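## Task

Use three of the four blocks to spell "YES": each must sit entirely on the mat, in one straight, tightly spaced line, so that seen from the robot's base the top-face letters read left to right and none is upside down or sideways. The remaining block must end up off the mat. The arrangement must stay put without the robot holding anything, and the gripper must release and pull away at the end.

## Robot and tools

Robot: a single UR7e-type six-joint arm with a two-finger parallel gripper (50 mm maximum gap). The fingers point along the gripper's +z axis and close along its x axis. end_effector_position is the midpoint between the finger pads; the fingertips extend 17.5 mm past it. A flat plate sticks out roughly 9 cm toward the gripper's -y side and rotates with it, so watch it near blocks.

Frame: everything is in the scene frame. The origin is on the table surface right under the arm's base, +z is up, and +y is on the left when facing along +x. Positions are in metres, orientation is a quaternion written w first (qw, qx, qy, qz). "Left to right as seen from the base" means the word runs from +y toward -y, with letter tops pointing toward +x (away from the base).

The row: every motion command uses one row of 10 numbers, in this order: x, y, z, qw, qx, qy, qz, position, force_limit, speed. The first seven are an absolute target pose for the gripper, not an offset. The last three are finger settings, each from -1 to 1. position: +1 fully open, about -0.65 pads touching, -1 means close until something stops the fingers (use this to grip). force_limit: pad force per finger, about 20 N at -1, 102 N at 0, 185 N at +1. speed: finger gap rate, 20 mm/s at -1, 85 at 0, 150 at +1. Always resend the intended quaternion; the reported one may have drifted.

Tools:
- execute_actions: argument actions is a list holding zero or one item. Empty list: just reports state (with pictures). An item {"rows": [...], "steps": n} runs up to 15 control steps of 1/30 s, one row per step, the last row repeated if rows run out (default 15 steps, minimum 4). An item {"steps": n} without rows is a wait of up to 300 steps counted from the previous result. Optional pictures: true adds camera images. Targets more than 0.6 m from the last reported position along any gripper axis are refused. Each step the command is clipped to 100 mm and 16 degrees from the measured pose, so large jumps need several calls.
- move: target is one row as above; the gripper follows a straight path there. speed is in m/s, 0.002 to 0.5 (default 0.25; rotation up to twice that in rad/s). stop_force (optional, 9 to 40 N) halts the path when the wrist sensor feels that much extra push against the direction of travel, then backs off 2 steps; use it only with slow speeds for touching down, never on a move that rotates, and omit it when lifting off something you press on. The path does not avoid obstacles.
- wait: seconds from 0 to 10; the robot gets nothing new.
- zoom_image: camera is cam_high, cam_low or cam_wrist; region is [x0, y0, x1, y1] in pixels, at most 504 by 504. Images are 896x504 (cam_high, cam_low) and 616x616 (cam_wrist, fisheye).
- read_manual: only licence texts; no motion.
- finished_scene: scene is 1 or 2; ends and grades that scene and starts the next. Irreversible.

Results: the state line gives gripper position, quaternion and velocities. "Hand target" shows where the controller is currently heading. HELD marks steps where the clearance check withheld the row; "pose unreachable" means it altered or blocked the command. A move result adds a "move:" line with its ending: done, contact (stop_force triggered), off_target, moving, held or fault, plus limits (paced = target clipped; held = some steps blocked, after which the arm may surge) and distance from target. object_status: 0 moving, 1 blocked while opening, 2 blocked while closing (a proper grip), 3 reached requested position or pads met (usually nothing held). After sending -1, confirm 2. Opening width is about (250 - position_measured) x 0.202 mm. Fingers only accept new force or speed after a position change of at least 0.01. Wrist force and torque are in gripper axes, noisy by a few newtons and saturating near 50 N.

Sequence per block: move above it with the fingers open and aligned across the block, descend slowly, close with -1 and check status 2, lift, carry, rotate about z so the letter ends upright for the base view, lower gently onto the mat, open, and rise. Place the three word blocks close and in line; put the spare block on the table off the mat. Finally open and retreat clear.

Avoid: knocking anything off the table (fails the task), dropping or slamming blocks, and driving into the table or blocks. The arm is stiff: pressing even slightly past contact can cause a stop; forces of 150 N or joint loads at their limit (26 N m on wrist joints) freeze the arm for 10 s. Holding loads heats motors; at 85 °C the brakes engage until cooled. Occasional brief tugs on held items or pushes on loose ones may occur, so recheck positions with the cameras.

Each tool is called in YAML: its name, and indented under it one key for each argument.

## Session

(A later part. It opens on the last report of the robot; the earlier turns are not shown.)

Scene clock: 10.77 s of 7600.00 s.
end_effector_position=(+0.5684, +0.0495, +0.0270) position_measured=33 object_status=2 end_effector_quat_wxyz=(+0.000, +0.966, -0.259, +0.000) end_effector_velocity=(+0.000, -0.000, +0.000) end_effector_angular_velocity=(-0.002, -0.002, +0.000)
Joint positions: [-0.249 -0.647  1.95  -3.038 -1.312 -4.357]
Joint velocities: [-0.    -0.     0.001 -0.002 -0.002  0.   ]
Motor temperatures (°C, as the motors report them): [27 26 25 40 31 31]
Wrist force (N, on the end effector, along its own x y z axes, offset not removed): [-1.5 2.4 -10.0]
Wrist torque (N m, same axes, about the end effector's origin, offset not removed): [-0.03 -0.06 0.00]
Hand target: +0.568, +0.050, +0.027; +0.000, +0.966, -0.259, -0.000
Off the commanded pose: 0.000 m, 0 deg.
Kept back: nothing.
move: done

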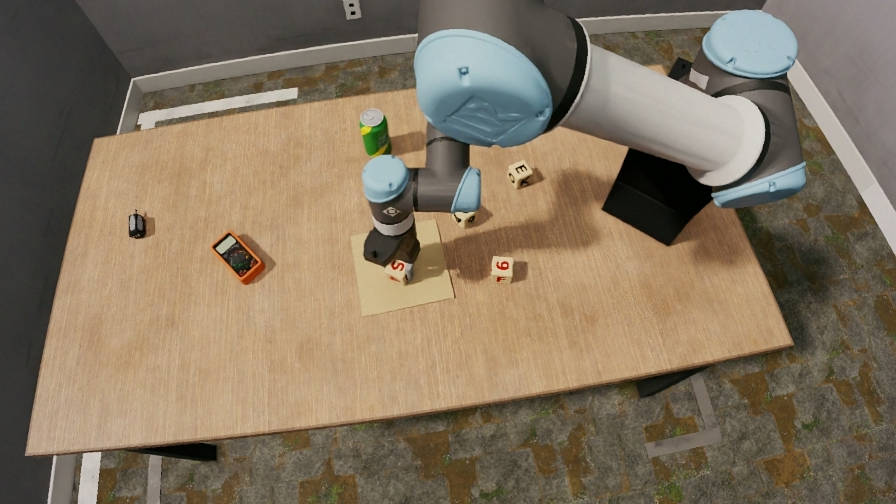

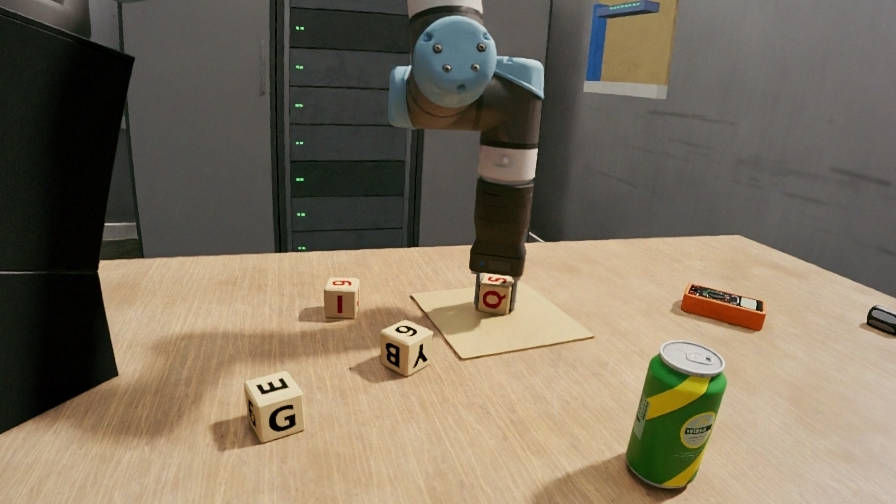

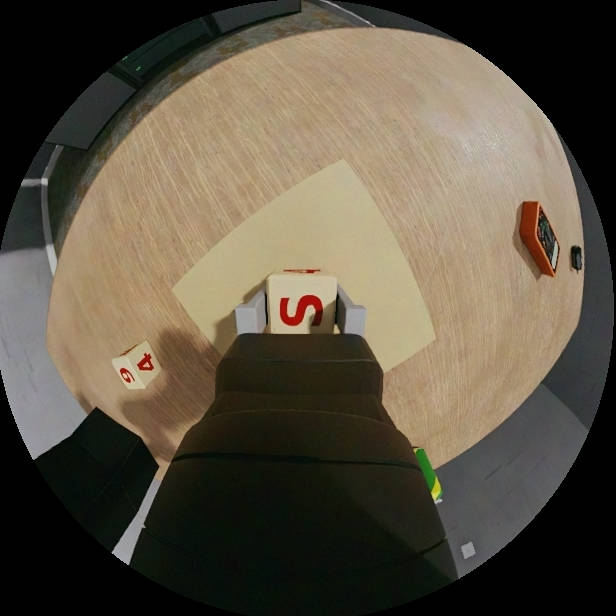

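move:
  target: [0.5684,0.04,0.04,0,0.966,-0.259,0,-1,-0.5,0]

move:
  target: [0.57,-0.025,0.036,0,1,0,0,-1,-0.5,0]

move:
  target: [0.57,-0.025,0.028,0,1,0,0,-1,-0.5,0]
  speed: 0.03

move:
  target: [0.57,-0.025,0.028,0,1,0,0,1,-0.5,0]

move:
  target: [0.57,-0.025,0.09,0,1,0,0,1,-0.5,0]

move:
  target: [0.416,-0.075,0.1,0,0.9239,0.3827,0,1,-0.5,0]
  speed: 0.4

Scene clock: 11.87 s of 7600.00 s.
end_effector_position=(+0.5684, +0.0401, +0.0399) position_measured=33 object_status=2 end_effector_quat_wxyz=(-0.000, +0.966, -0.259, -0.000) end_effector_velocity=(+0.000, -0.000, +0.001) end_effector_angular_velocity=(+0.001, +0.000, -0.001)
Joint positions: [-0.271 -0.676  1.967 -3.02  -1.309 -4.38 ]
Joint velocities: [-0.002 -0.002  0.001  0.002  0.001 -0.001]
Motor temperatures (°C, as the motors report them): [27 26 25 40 31 31]
Wrist force (N, on the end effector, along its own x y z axes, offset not removed): [-1.4 0.9 -2.3]
Wrist torque (N m, same axes, about the end effector's origin, offset not removed): [-0.03 0.35 -0.01]
Hand target: +0.568, +0.040, +0.040; -0.000, +0.966, -0.259, -0.000
Off the commanded pose: 0.000 m, 0 deg.
Kept back: nothing.
move: done

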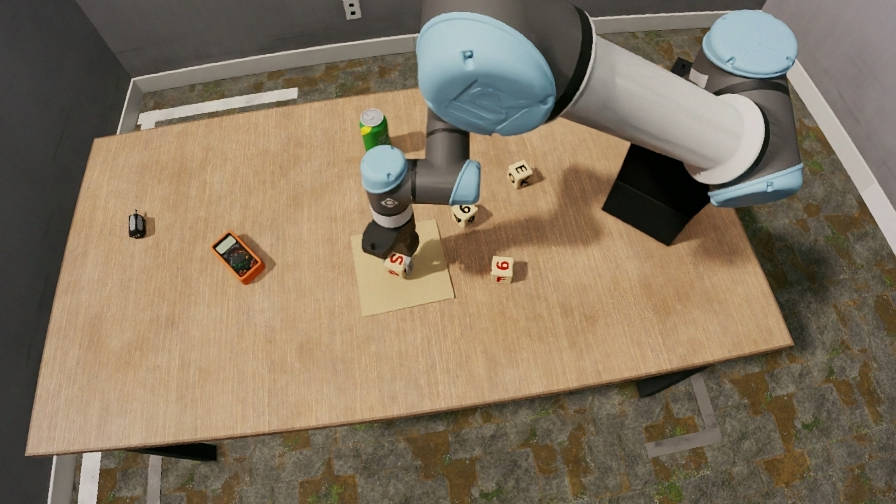

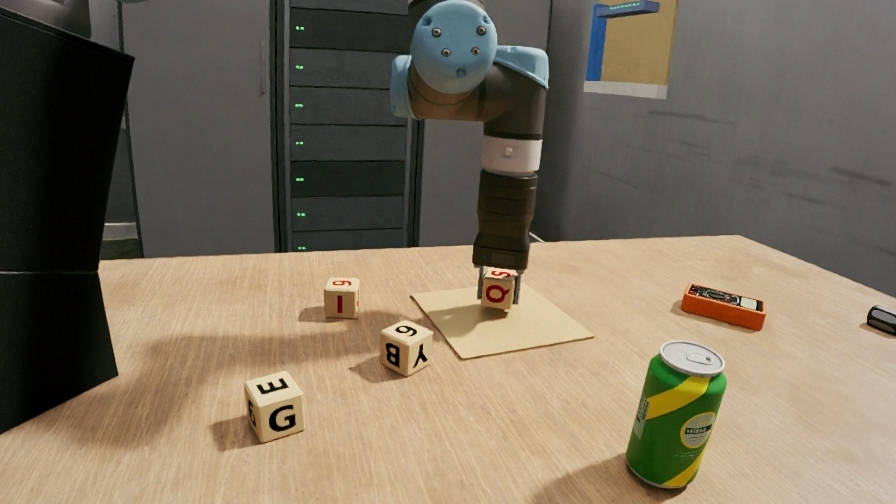

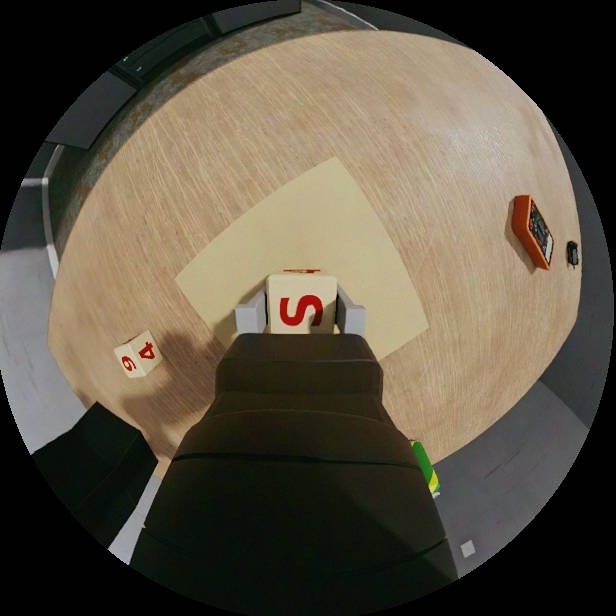

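Scene clock: 13.37 s of 7600.00 s.
end_effector_position=(+0.5701, -0.0249, +0.0360) position_measured=33 object_status=2 end_effector_quat_wxyz=(+0.000, +1.000, -0.000, +0.000) end_effector_velocity=(-0.000, -0.001, -0.000) end_effector_angular_velocity=(-0.001, +0.001, +0.008)
Joint positions: [-0.38  -0.631  1.904 -2.973 -1.293 -5.015]
Joint velocities: [-0.001  0.001 -0.002  0.003 -0.001 -0.01 ]
Motor temperatures (°C, as the motors report them): [27 26 25 40 31 31]
Wrist force (N, on the end effector, along its own x y z axes, offset not removed): [-0.2 1.4 -0.7]
Wrist torque (N m, same axes, about the end effector's origin, offset not removed): [0.06 0.16 0.08]
Hand target: +0.570, -0.025, +0.036; -0.000, +1.000, -0.000, -0.000
Off the commanded pose: 0.000 m, 0 deg.
Kept back: nothing.
move: done

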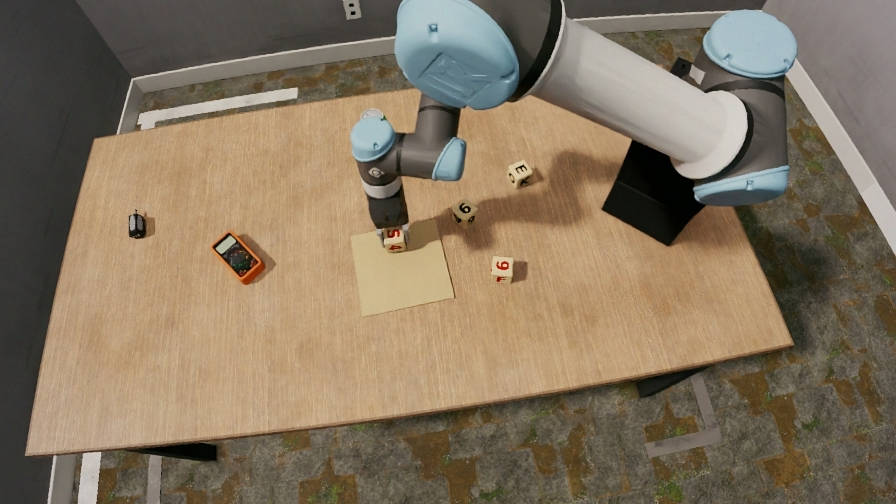

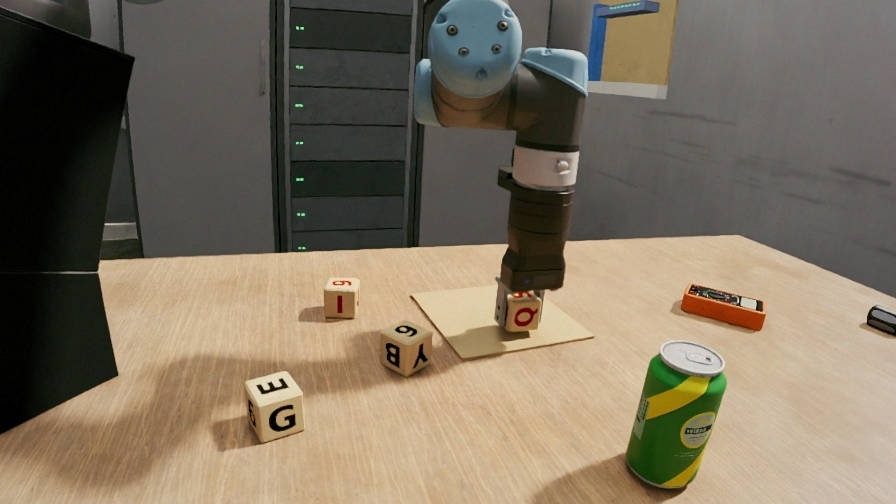

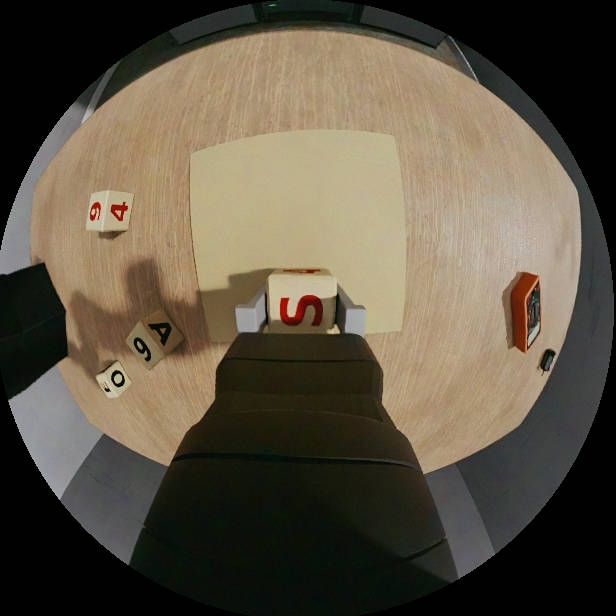

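Scene clock: 14.10 s of 7600.00 s.
end_effector_position=(+0.5700, -0.0250, +0.0281) position_measured=33 object_status=2 end_effector_quat_wxyz=(+0.000, +1.000, -0.000, +0.000) end_effector_velocity=(-0.000, -0.000, -0.001) end_effector_angular_velocity=(-0.000, +0.001, -0.000)
Joint positions: [-0.376 -0.612  1.894 -2.983 -1.294 -5.012]
Joint velocities: [ 0.001  0.003 -0.002 -0.    -0.001  0.001]
Motor temperatures (°C, as the motors report them): [27 26 25 40 31 31]
Wrist force (N, on the end effector, along its own x y z axes, offset not removed): [1.0 1.4 -3.3]
Wrist torque (N m, same axes, about the end effector's origin, offset not removed): [-0.01 -0.01 0.07]
Hand target: +0.570, -0.025, +0.028; +0.000, +1.000, +0.000, +0.000
Off the commanded pose: 0.000 m, 0 deg.
Kept back: nothing.
move: done

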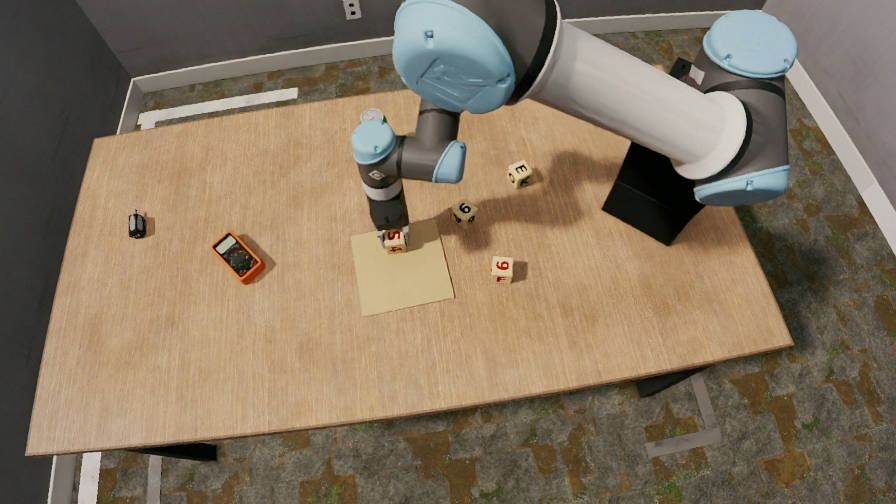

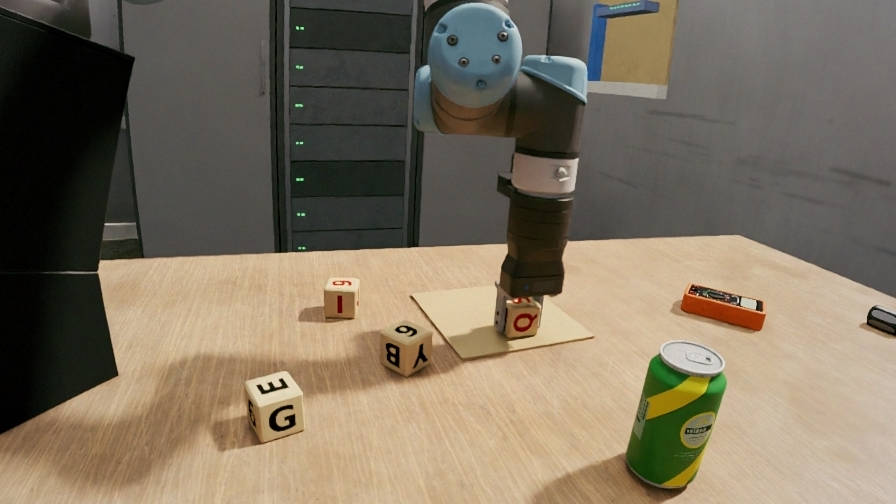

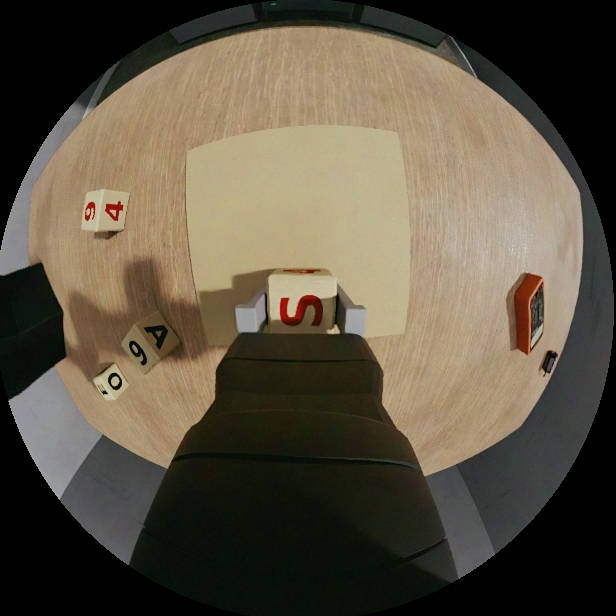

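Scene clock: 14.80 s of 7600.00 s.
end_effector_position=(+0.5700, -0.0250, +0.0280) position_measured=3 object_status=3 end_effector_quat_wxyz=(+0.000, +1.000, -0.000, +0.000) end_effector_velocity=(+0.000, +0.000, +0.000) end_effector_angular_velocity=(+0.000, -0.001, +0.000)
Joint positions: [-0.376 -0.612  1.894 -2.983 -1.294 -5.012]
Joint velocities: [ 0.     0.     0.    -0.001  0.001  0.   ]
Motor temperatures (°C, as the motors report them): [27 26 25 40 31 31]
Wrist force (N, on the end effector, along its own x y z axes, offset not removed): [-1.0 2.5 -2.5]
Wrist torque (N m, same axes, about the end effector's origin, offset not removed): [0.19 0.30 0.15]
Hand target: +0.570, -0.025, +0.028; +0.000, +1.000, +0.000, -0.000
Off the commanded pose: 0.000 m, 0 deg.
Kept back: nothing.
move: done

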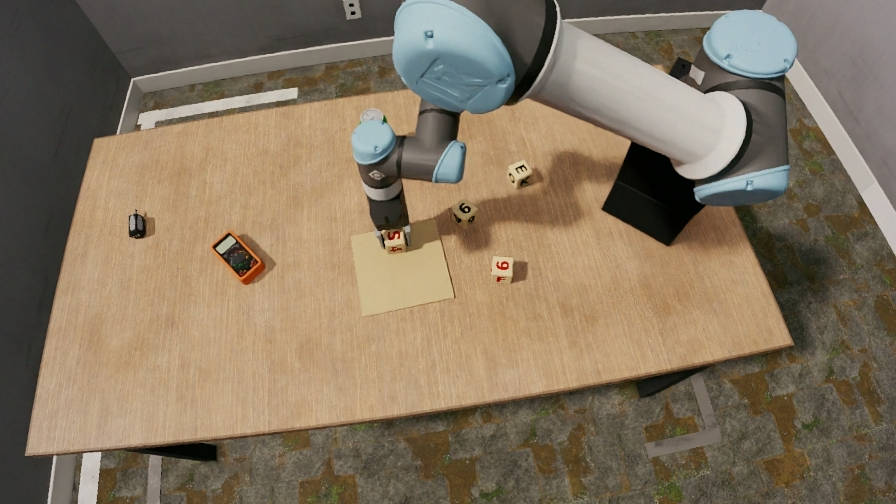

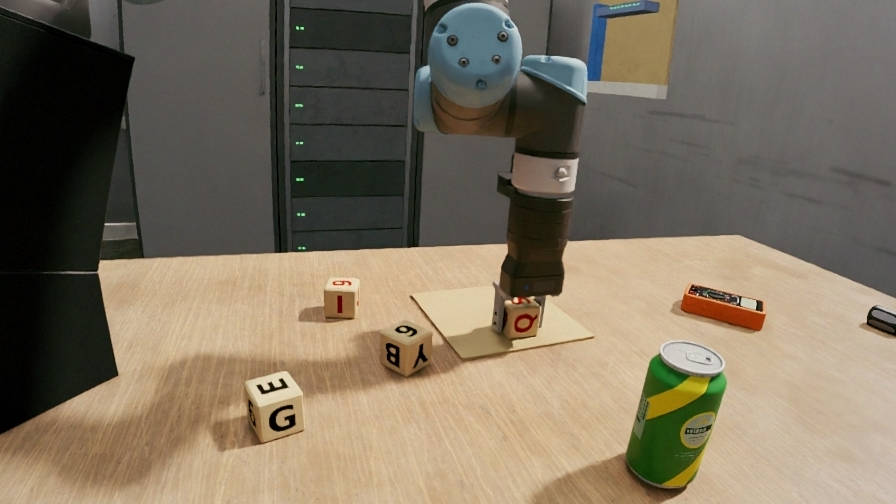

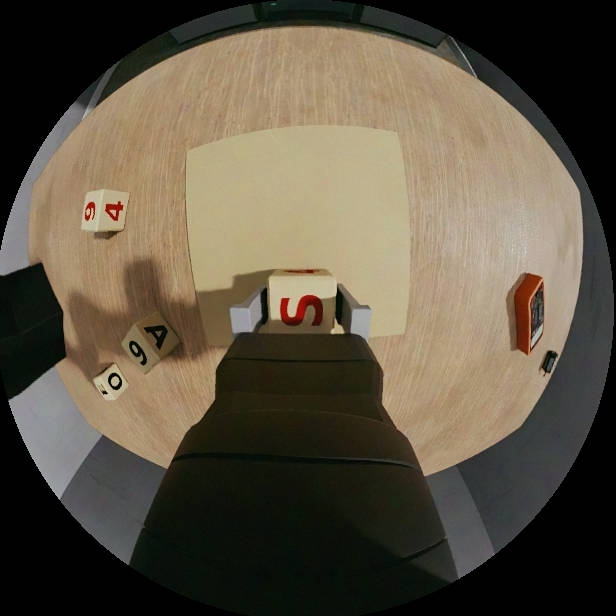

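Scene clock: 15.70 s of 7600.00 s.
end_effector_position=(+0.5700, -0.0250, +0.0899) position_measured=3 object_status=3 end_effector_quat_wxyz=(-0.000, +1.000, -0.000, -0.000) end_effector_velocity=(+0.001, -0.000, +0.002) end_effector_angular_velocity=(-0.002, -0.003, +0.001)
Joint positions: [-0.407 -0.764  1.967 -2.895 -1.29  -5.043]
Joint velocities: [-0.001 -0.004  0.    -0.    -0.    -0.001]
Motor temperatures (°C, as the motors report them): [27 26 25 40 31 31]
Wrist force (N, on the end effector, along its own x y z axes, offset not removed): [-0.7 1.6 -2.3]
Wrist torque (N m, same axes, about the end effector's origin, offset not removed): [0.03 0.25 0.14]
Hand target: +0.570, -0.025, +0.090; -0.000, +1.000, -0.000, -0.000
Off the commanded pose: 0.000 m, 0 deg.
Kept back: nothing.
move: done

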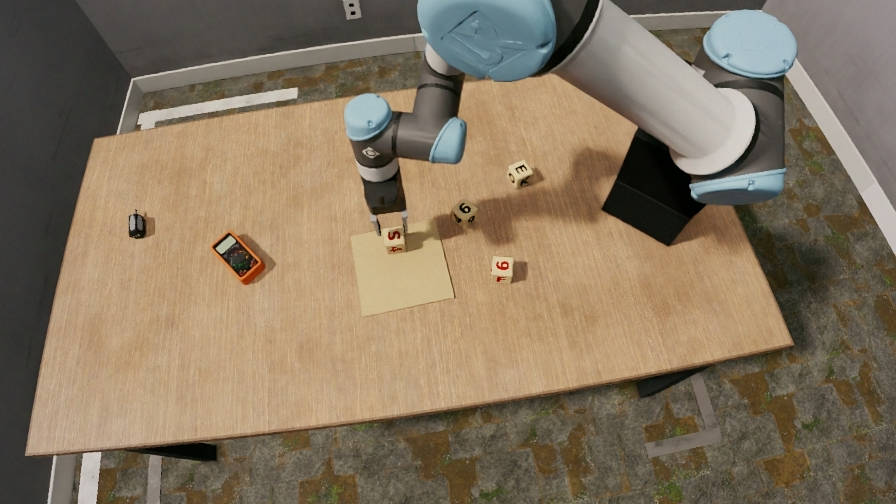

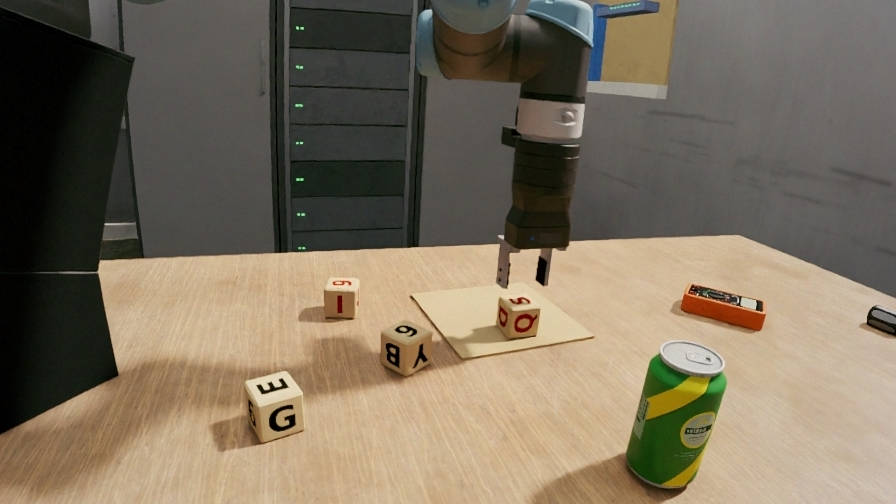

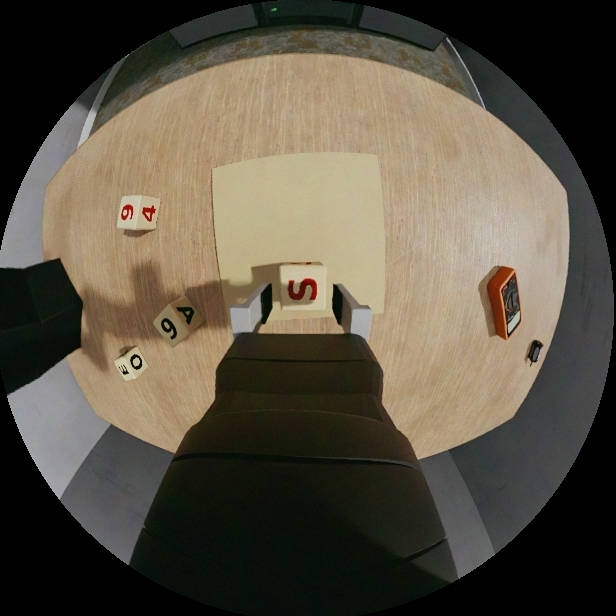

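Scene clock: 17.23 s of 7600.00 s.
end_effector_position=(+0.4162, -0.0751, +0.1001) position_measured=3 object_status=3 end_effector_quat_wxyz=(-0.000, +0.924, +0.382, -0.000) end_effector_velocity=(-0.002, -0.001, -0.000) end_effector_angular_velocity=(+0.001, -0.001, +0.007)
Joint positions: [-0.604 -0.778  2.312 -3.167 -1.272 -6.033]
Joint velocities: [-0.004  0.002  0.003 -0.004  0.002 -0.011]
Motor temperatures (°C, as the motors report them): [27 26 25 40 31 31]
Wrist force (N, on the end effector, along its own x y z axes, offset not removed): [-0.1 2.4 -1.9]
Wrist torque (N m, same axes, about the end effector's origin, offset not removed): [0.24 0.10 0.07]
Hand target: +0.416, -0.075, +0.100; -0.000, +0.924, +0.383, +0.000
Off the commanded pose: 0.000 m, 0 deg.
Kept back: nothing.
move: done

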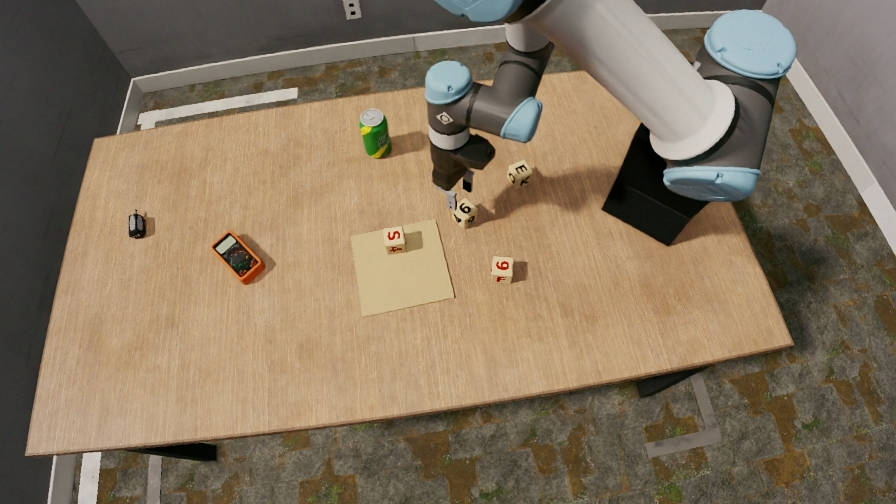

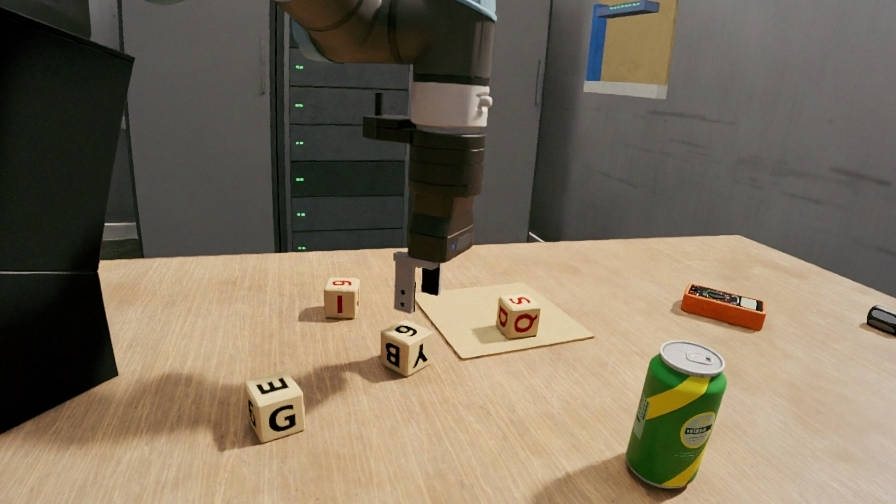

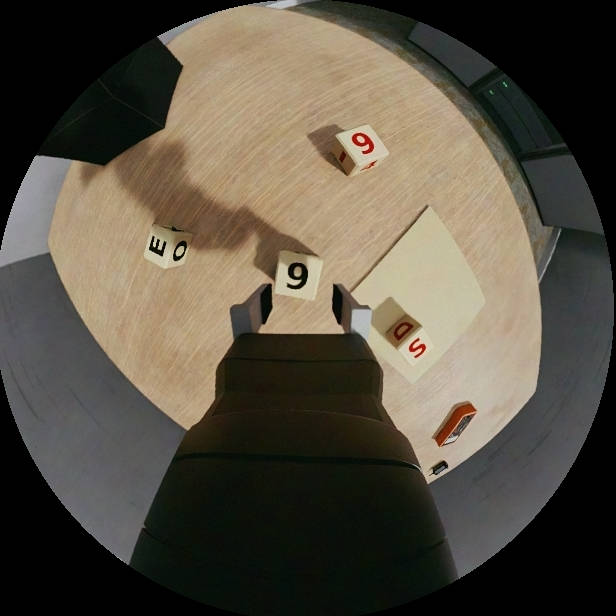

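move:
  target: [0.405,-0.0704,0.09,0,0.906,-0.423,0,1,-0.5,0]
  speed: 0.5

move:
  target: [0.405,-0.0704,0.08,0,0.317,-0.948,0,1,-0.5,0]
  speed: 0.5

zoom_image:
  camera: "cam_wrist"
  region: [200,180,400,380]

Scene clock: 19.77 s of 7600.00 s.
end_effector_position=(+0.4050, -0.0704, +0.0900) position_measured=3 object_status=3 end_effector_quat_wxyz=(-0.000, +0.906, -0.423, -0.000) end_effector_velocity=(-0.000, +0.000, -0.000) end_effector_angular_velocity=(-0.003, +0.000, -0.007)
Joint positions: [-0.646 -0.714  2.42  -3.326 -1.269 -4.419]
Joint velocities: [ 0.002  0.001  0.001 -0.004 -0.003  0.009]
Motor temperatures (°C, as the motors report them): [27 26 25 40 31 31]
Wrist force (N, on the end effector, along its own x y z axes, offset not removed): [-0.2 1.8 -0.7]
Wrist torque (N m, same axes, about the end effector's origin, offset not removed): [0.12 0.18 0.04]
Hand target: +0.405, -0.070, +0.090; -0.000, +0.906, -0.423, -0.000
Off the commanded pose: 0.000 m, 0 deg.
Kept back: nothing.
move: done

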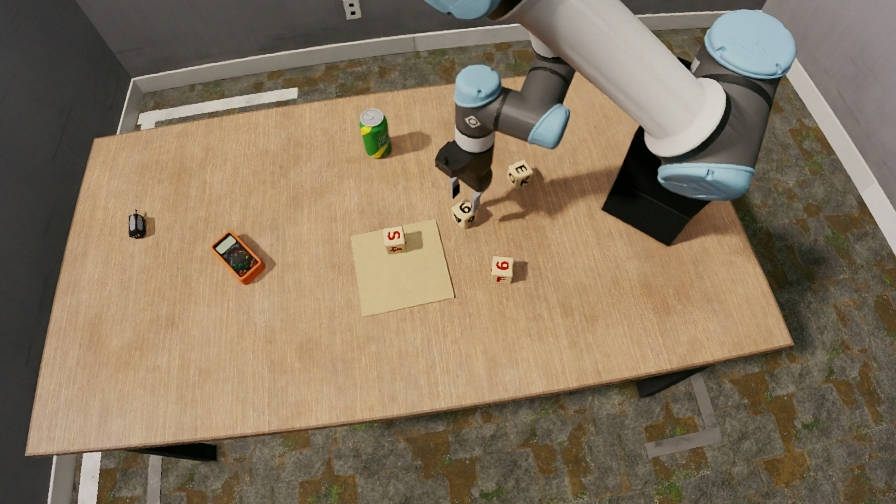

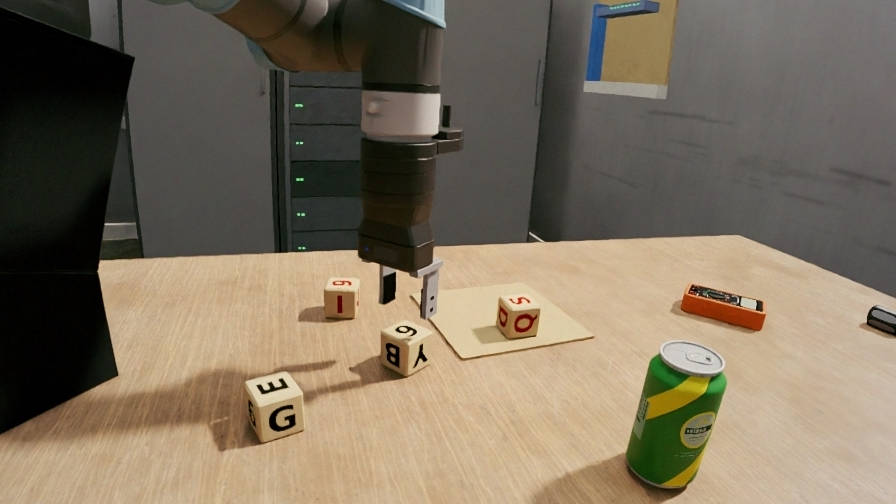

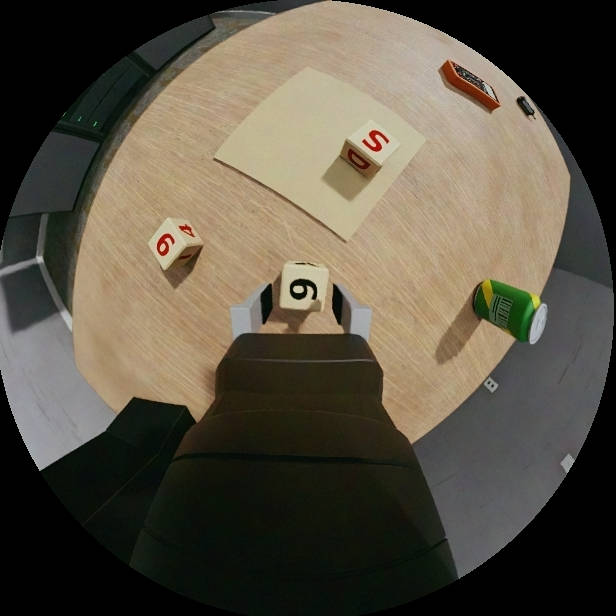

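Scene clock: 21.97 s of 7600.00 s.
end_effector_position=(+0.4050, -0.0704, +0.0800) position_measured=3 object_status=3 end_effector_quat_wxyz=(+0.000, -0.317, +0.948, +0.000) end_effector_velocity=(+0.000, +0.000, -0.000) end_effector_angular_velocity=(-0.002, +0.000, -0.008)
Joint positions: [-0.551 -0.7    2.421 -3.37  -1.275 -2.698]
Joint velocities: [ 0.002 -0.    -0.001 -0.    -0.002  0.011]
Motor temperatures (°C, as the motors report them): [27 26 25 40 31 31]
Wrist force (N, on the end effector, along its own x y z axes, offset not removed): [-0.9 2.3 -3.0]
Wrist torque (N m, same axes, about the end effector's origin, offset not removed): [0.14 0.37 0.07]
Hand target: +0.405, -0.070, +0.080; -0.000, -0.317, +0.948, -0.000
Off the commanded pose: 0.000 m, 0 deg.
Kept back: nothing.
move: done

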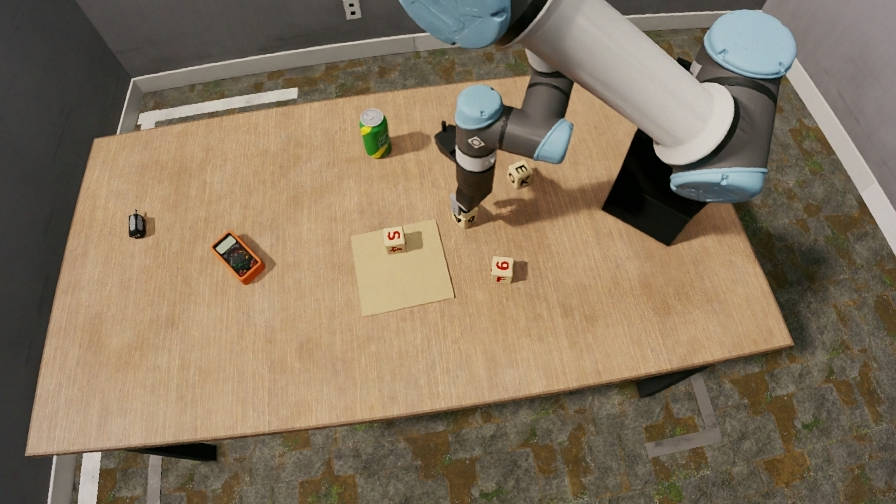

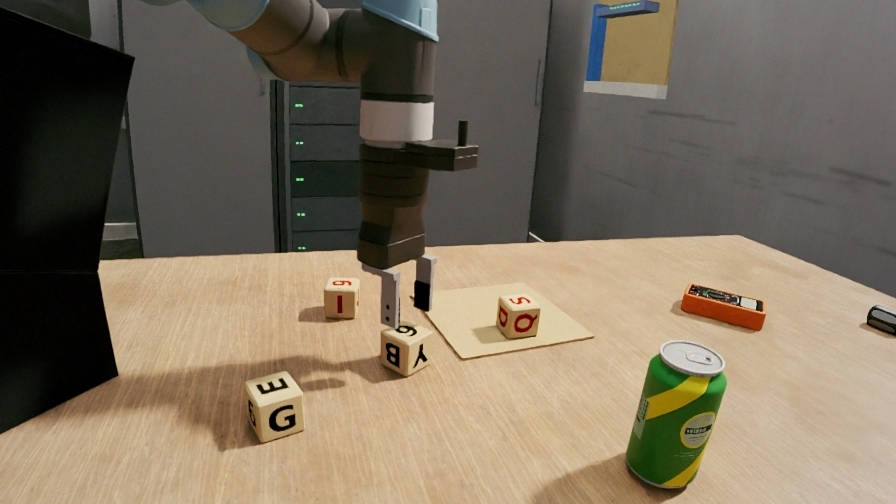

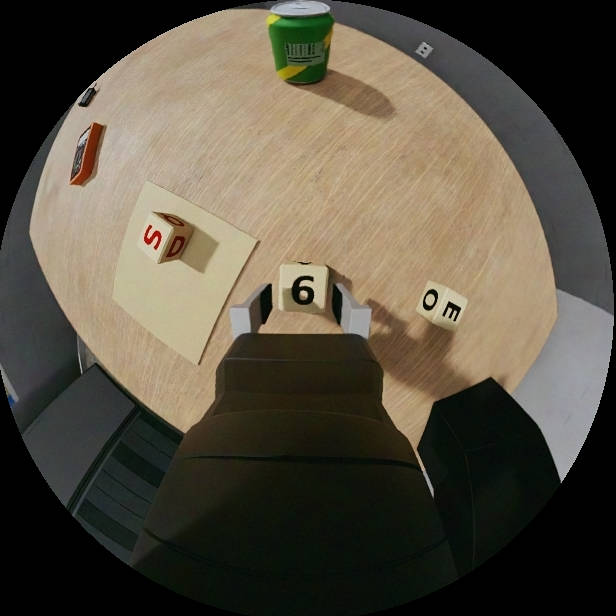

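Region (200, 180, 400, 380) of cam_wrist's 616x616 image, scaled by 2.520, with more detail than that image has.

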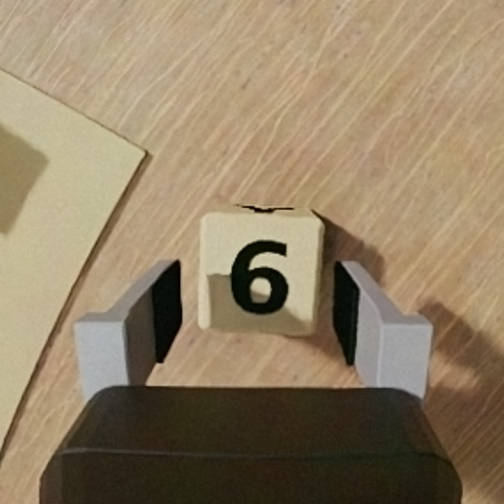

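move:
  target: [0.4087,-0.0775,0.08,0.1151,0.2778,-0.8811,-0.365,1,-0.3,0]
  speed: 0.4

move:
  target: [0.4087,-0.0775,0.055,0.1151,0.2778,-0.8811,-0.365,1,-0.3,0]
  speed: 0.08

Scene clock: 24.00 s of 7600.00 s.
end_effector_position=(+0.4087, -0.0774, +0.0801) position_measured=3 object_status=3 end_effector_quat_wxyz=(-0.115, -0.278, +0.881, +0.365) end_effector_velocity=(+0.001, -0.000, -0.000) end_effector_angular_velocity=(+0.004, +0.003, +0.003)
Joint positions: [-0.685 -0.658  1.87  -1.986 -1.12  -3.127]
Joint velocities: [ 0.001  0.004 -0.008  0.009 -0.001 -0.003]
Motor temperatures (°C, as the motors report them): [27 26 25 40 31 31]
Wrist force (N, on the end effector, along its own x y z axes, offset not removed): [-0.5 -0.7 -2.6]
Wrist torque (N m, same axes, about the end effector's origin, offset not removed): [-0.33 0.21 0.11]
Hand target: +0.409, -0.077, +0.080; -0.115, -0.278, +0.881, +0.365
Off the commanded pose: 0.000 m, 0 deg.
Kept back: nothing.
move: done

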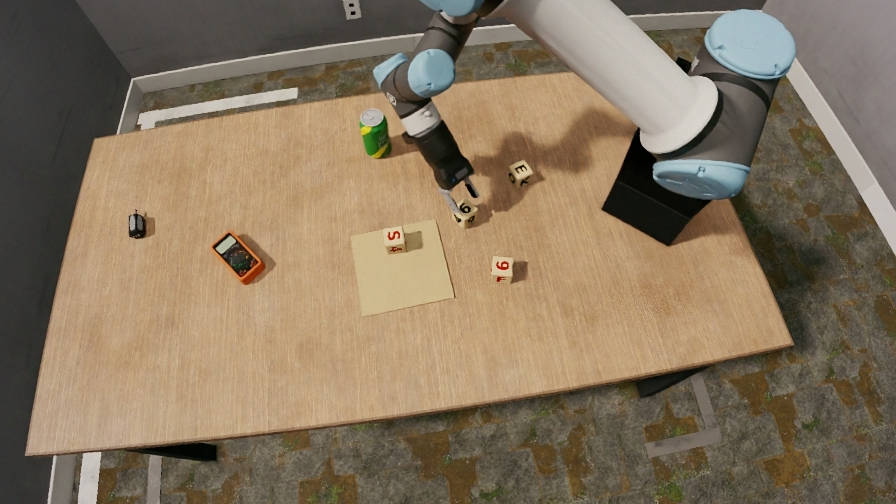

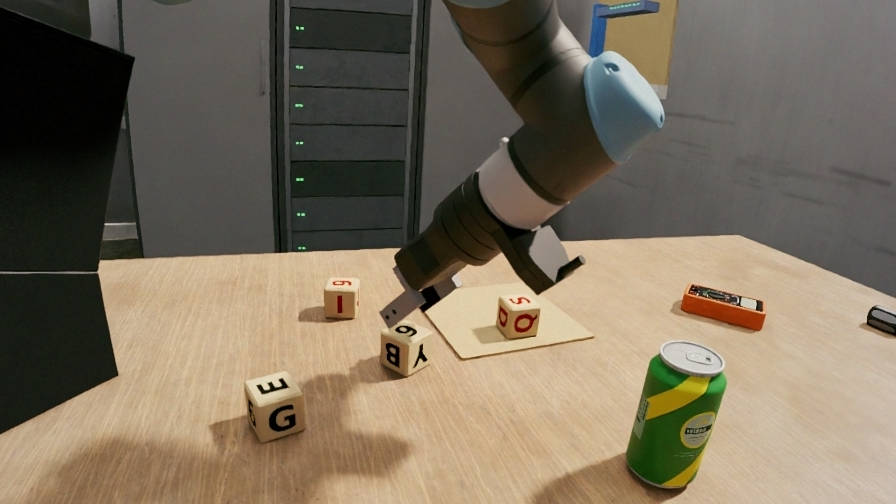

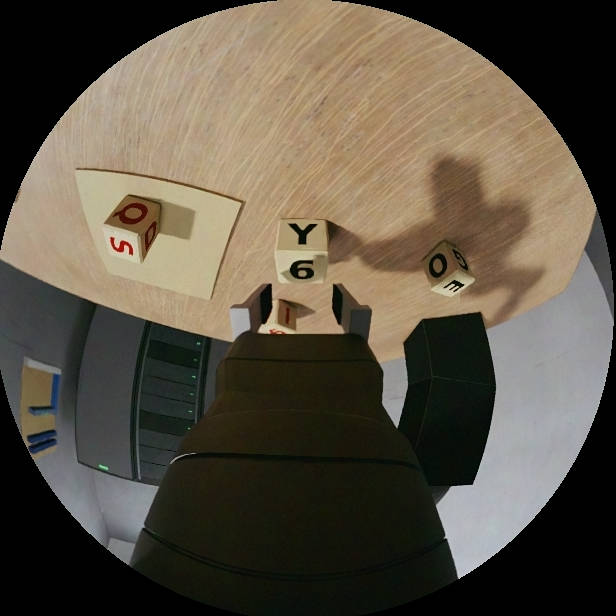

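Scene clock: 24.83 s of 7600.00 s.
end_effector_position=(+0.4087, -0.0775, +0.0551) position_measured=3 object_status=3 end_effector_quat_wxyz=(-0.115, -0.278, +0.881, +0.365) end_effector_velocity=(+0.000, +0.000, -0.001) end_effector_angular_velocity=(+0.000, -0.001, -0.001)
Joint positions: [-0.671 -0.6    1.845 -2.023 -1.11  -3.116]
Joint velocities: [ 0.001  0.003 -0.001 -0.002  0.001  0.001]
Motor temperatures (°C, as the motors report them): [27 26 25 40 31 31]
Wrist force (N, on the end effector, along its own x y z axes, offset not removed): [-0.9 0.7 -2.8]
Wrist torque (N m, same axes, about the end effector's origin, offset not removed): [-0.18 0.28 0.07]
Hand target: +0.409, -0.078, +0.055; -0.115, -0.278, +0.881, +0.365
Off the commanded pose: 0.000 m, 0 deg.
Kept back: nothing.
move: done

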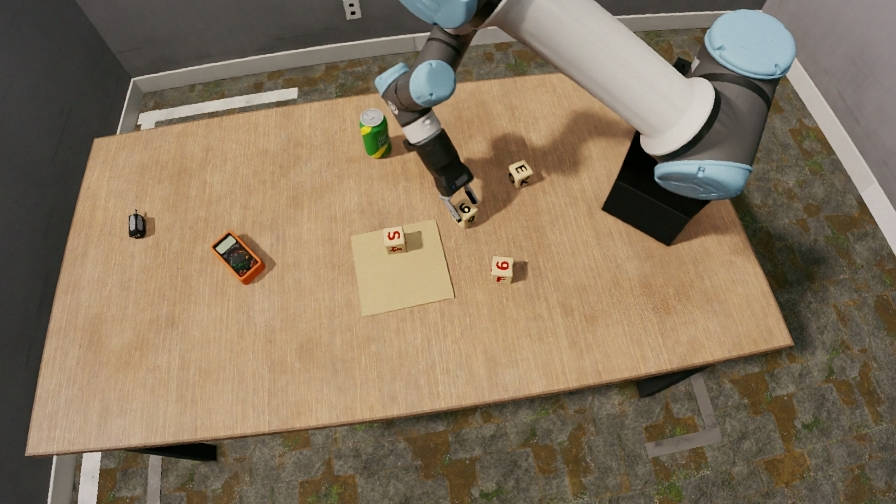

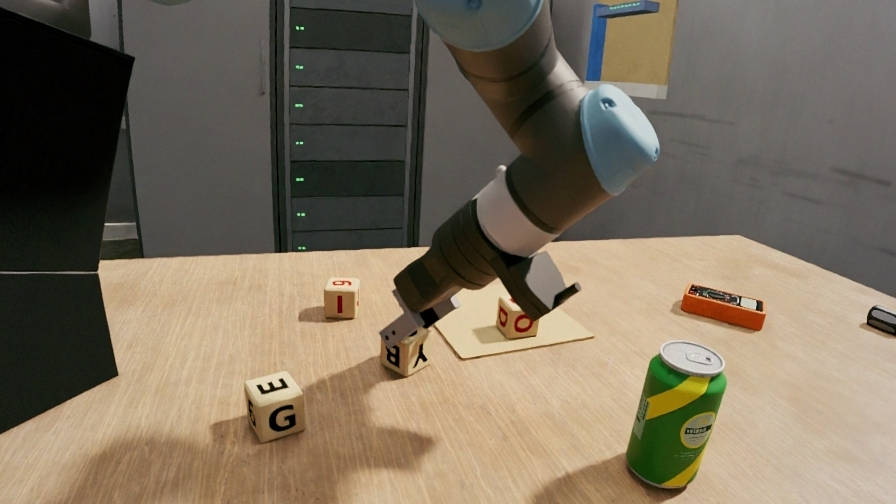

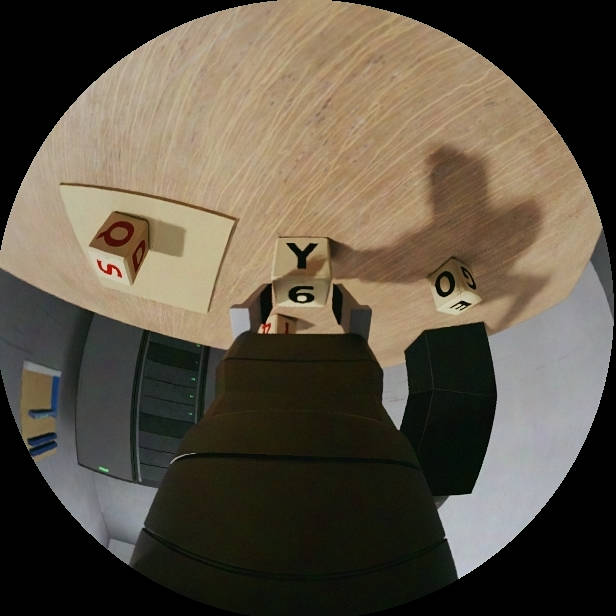

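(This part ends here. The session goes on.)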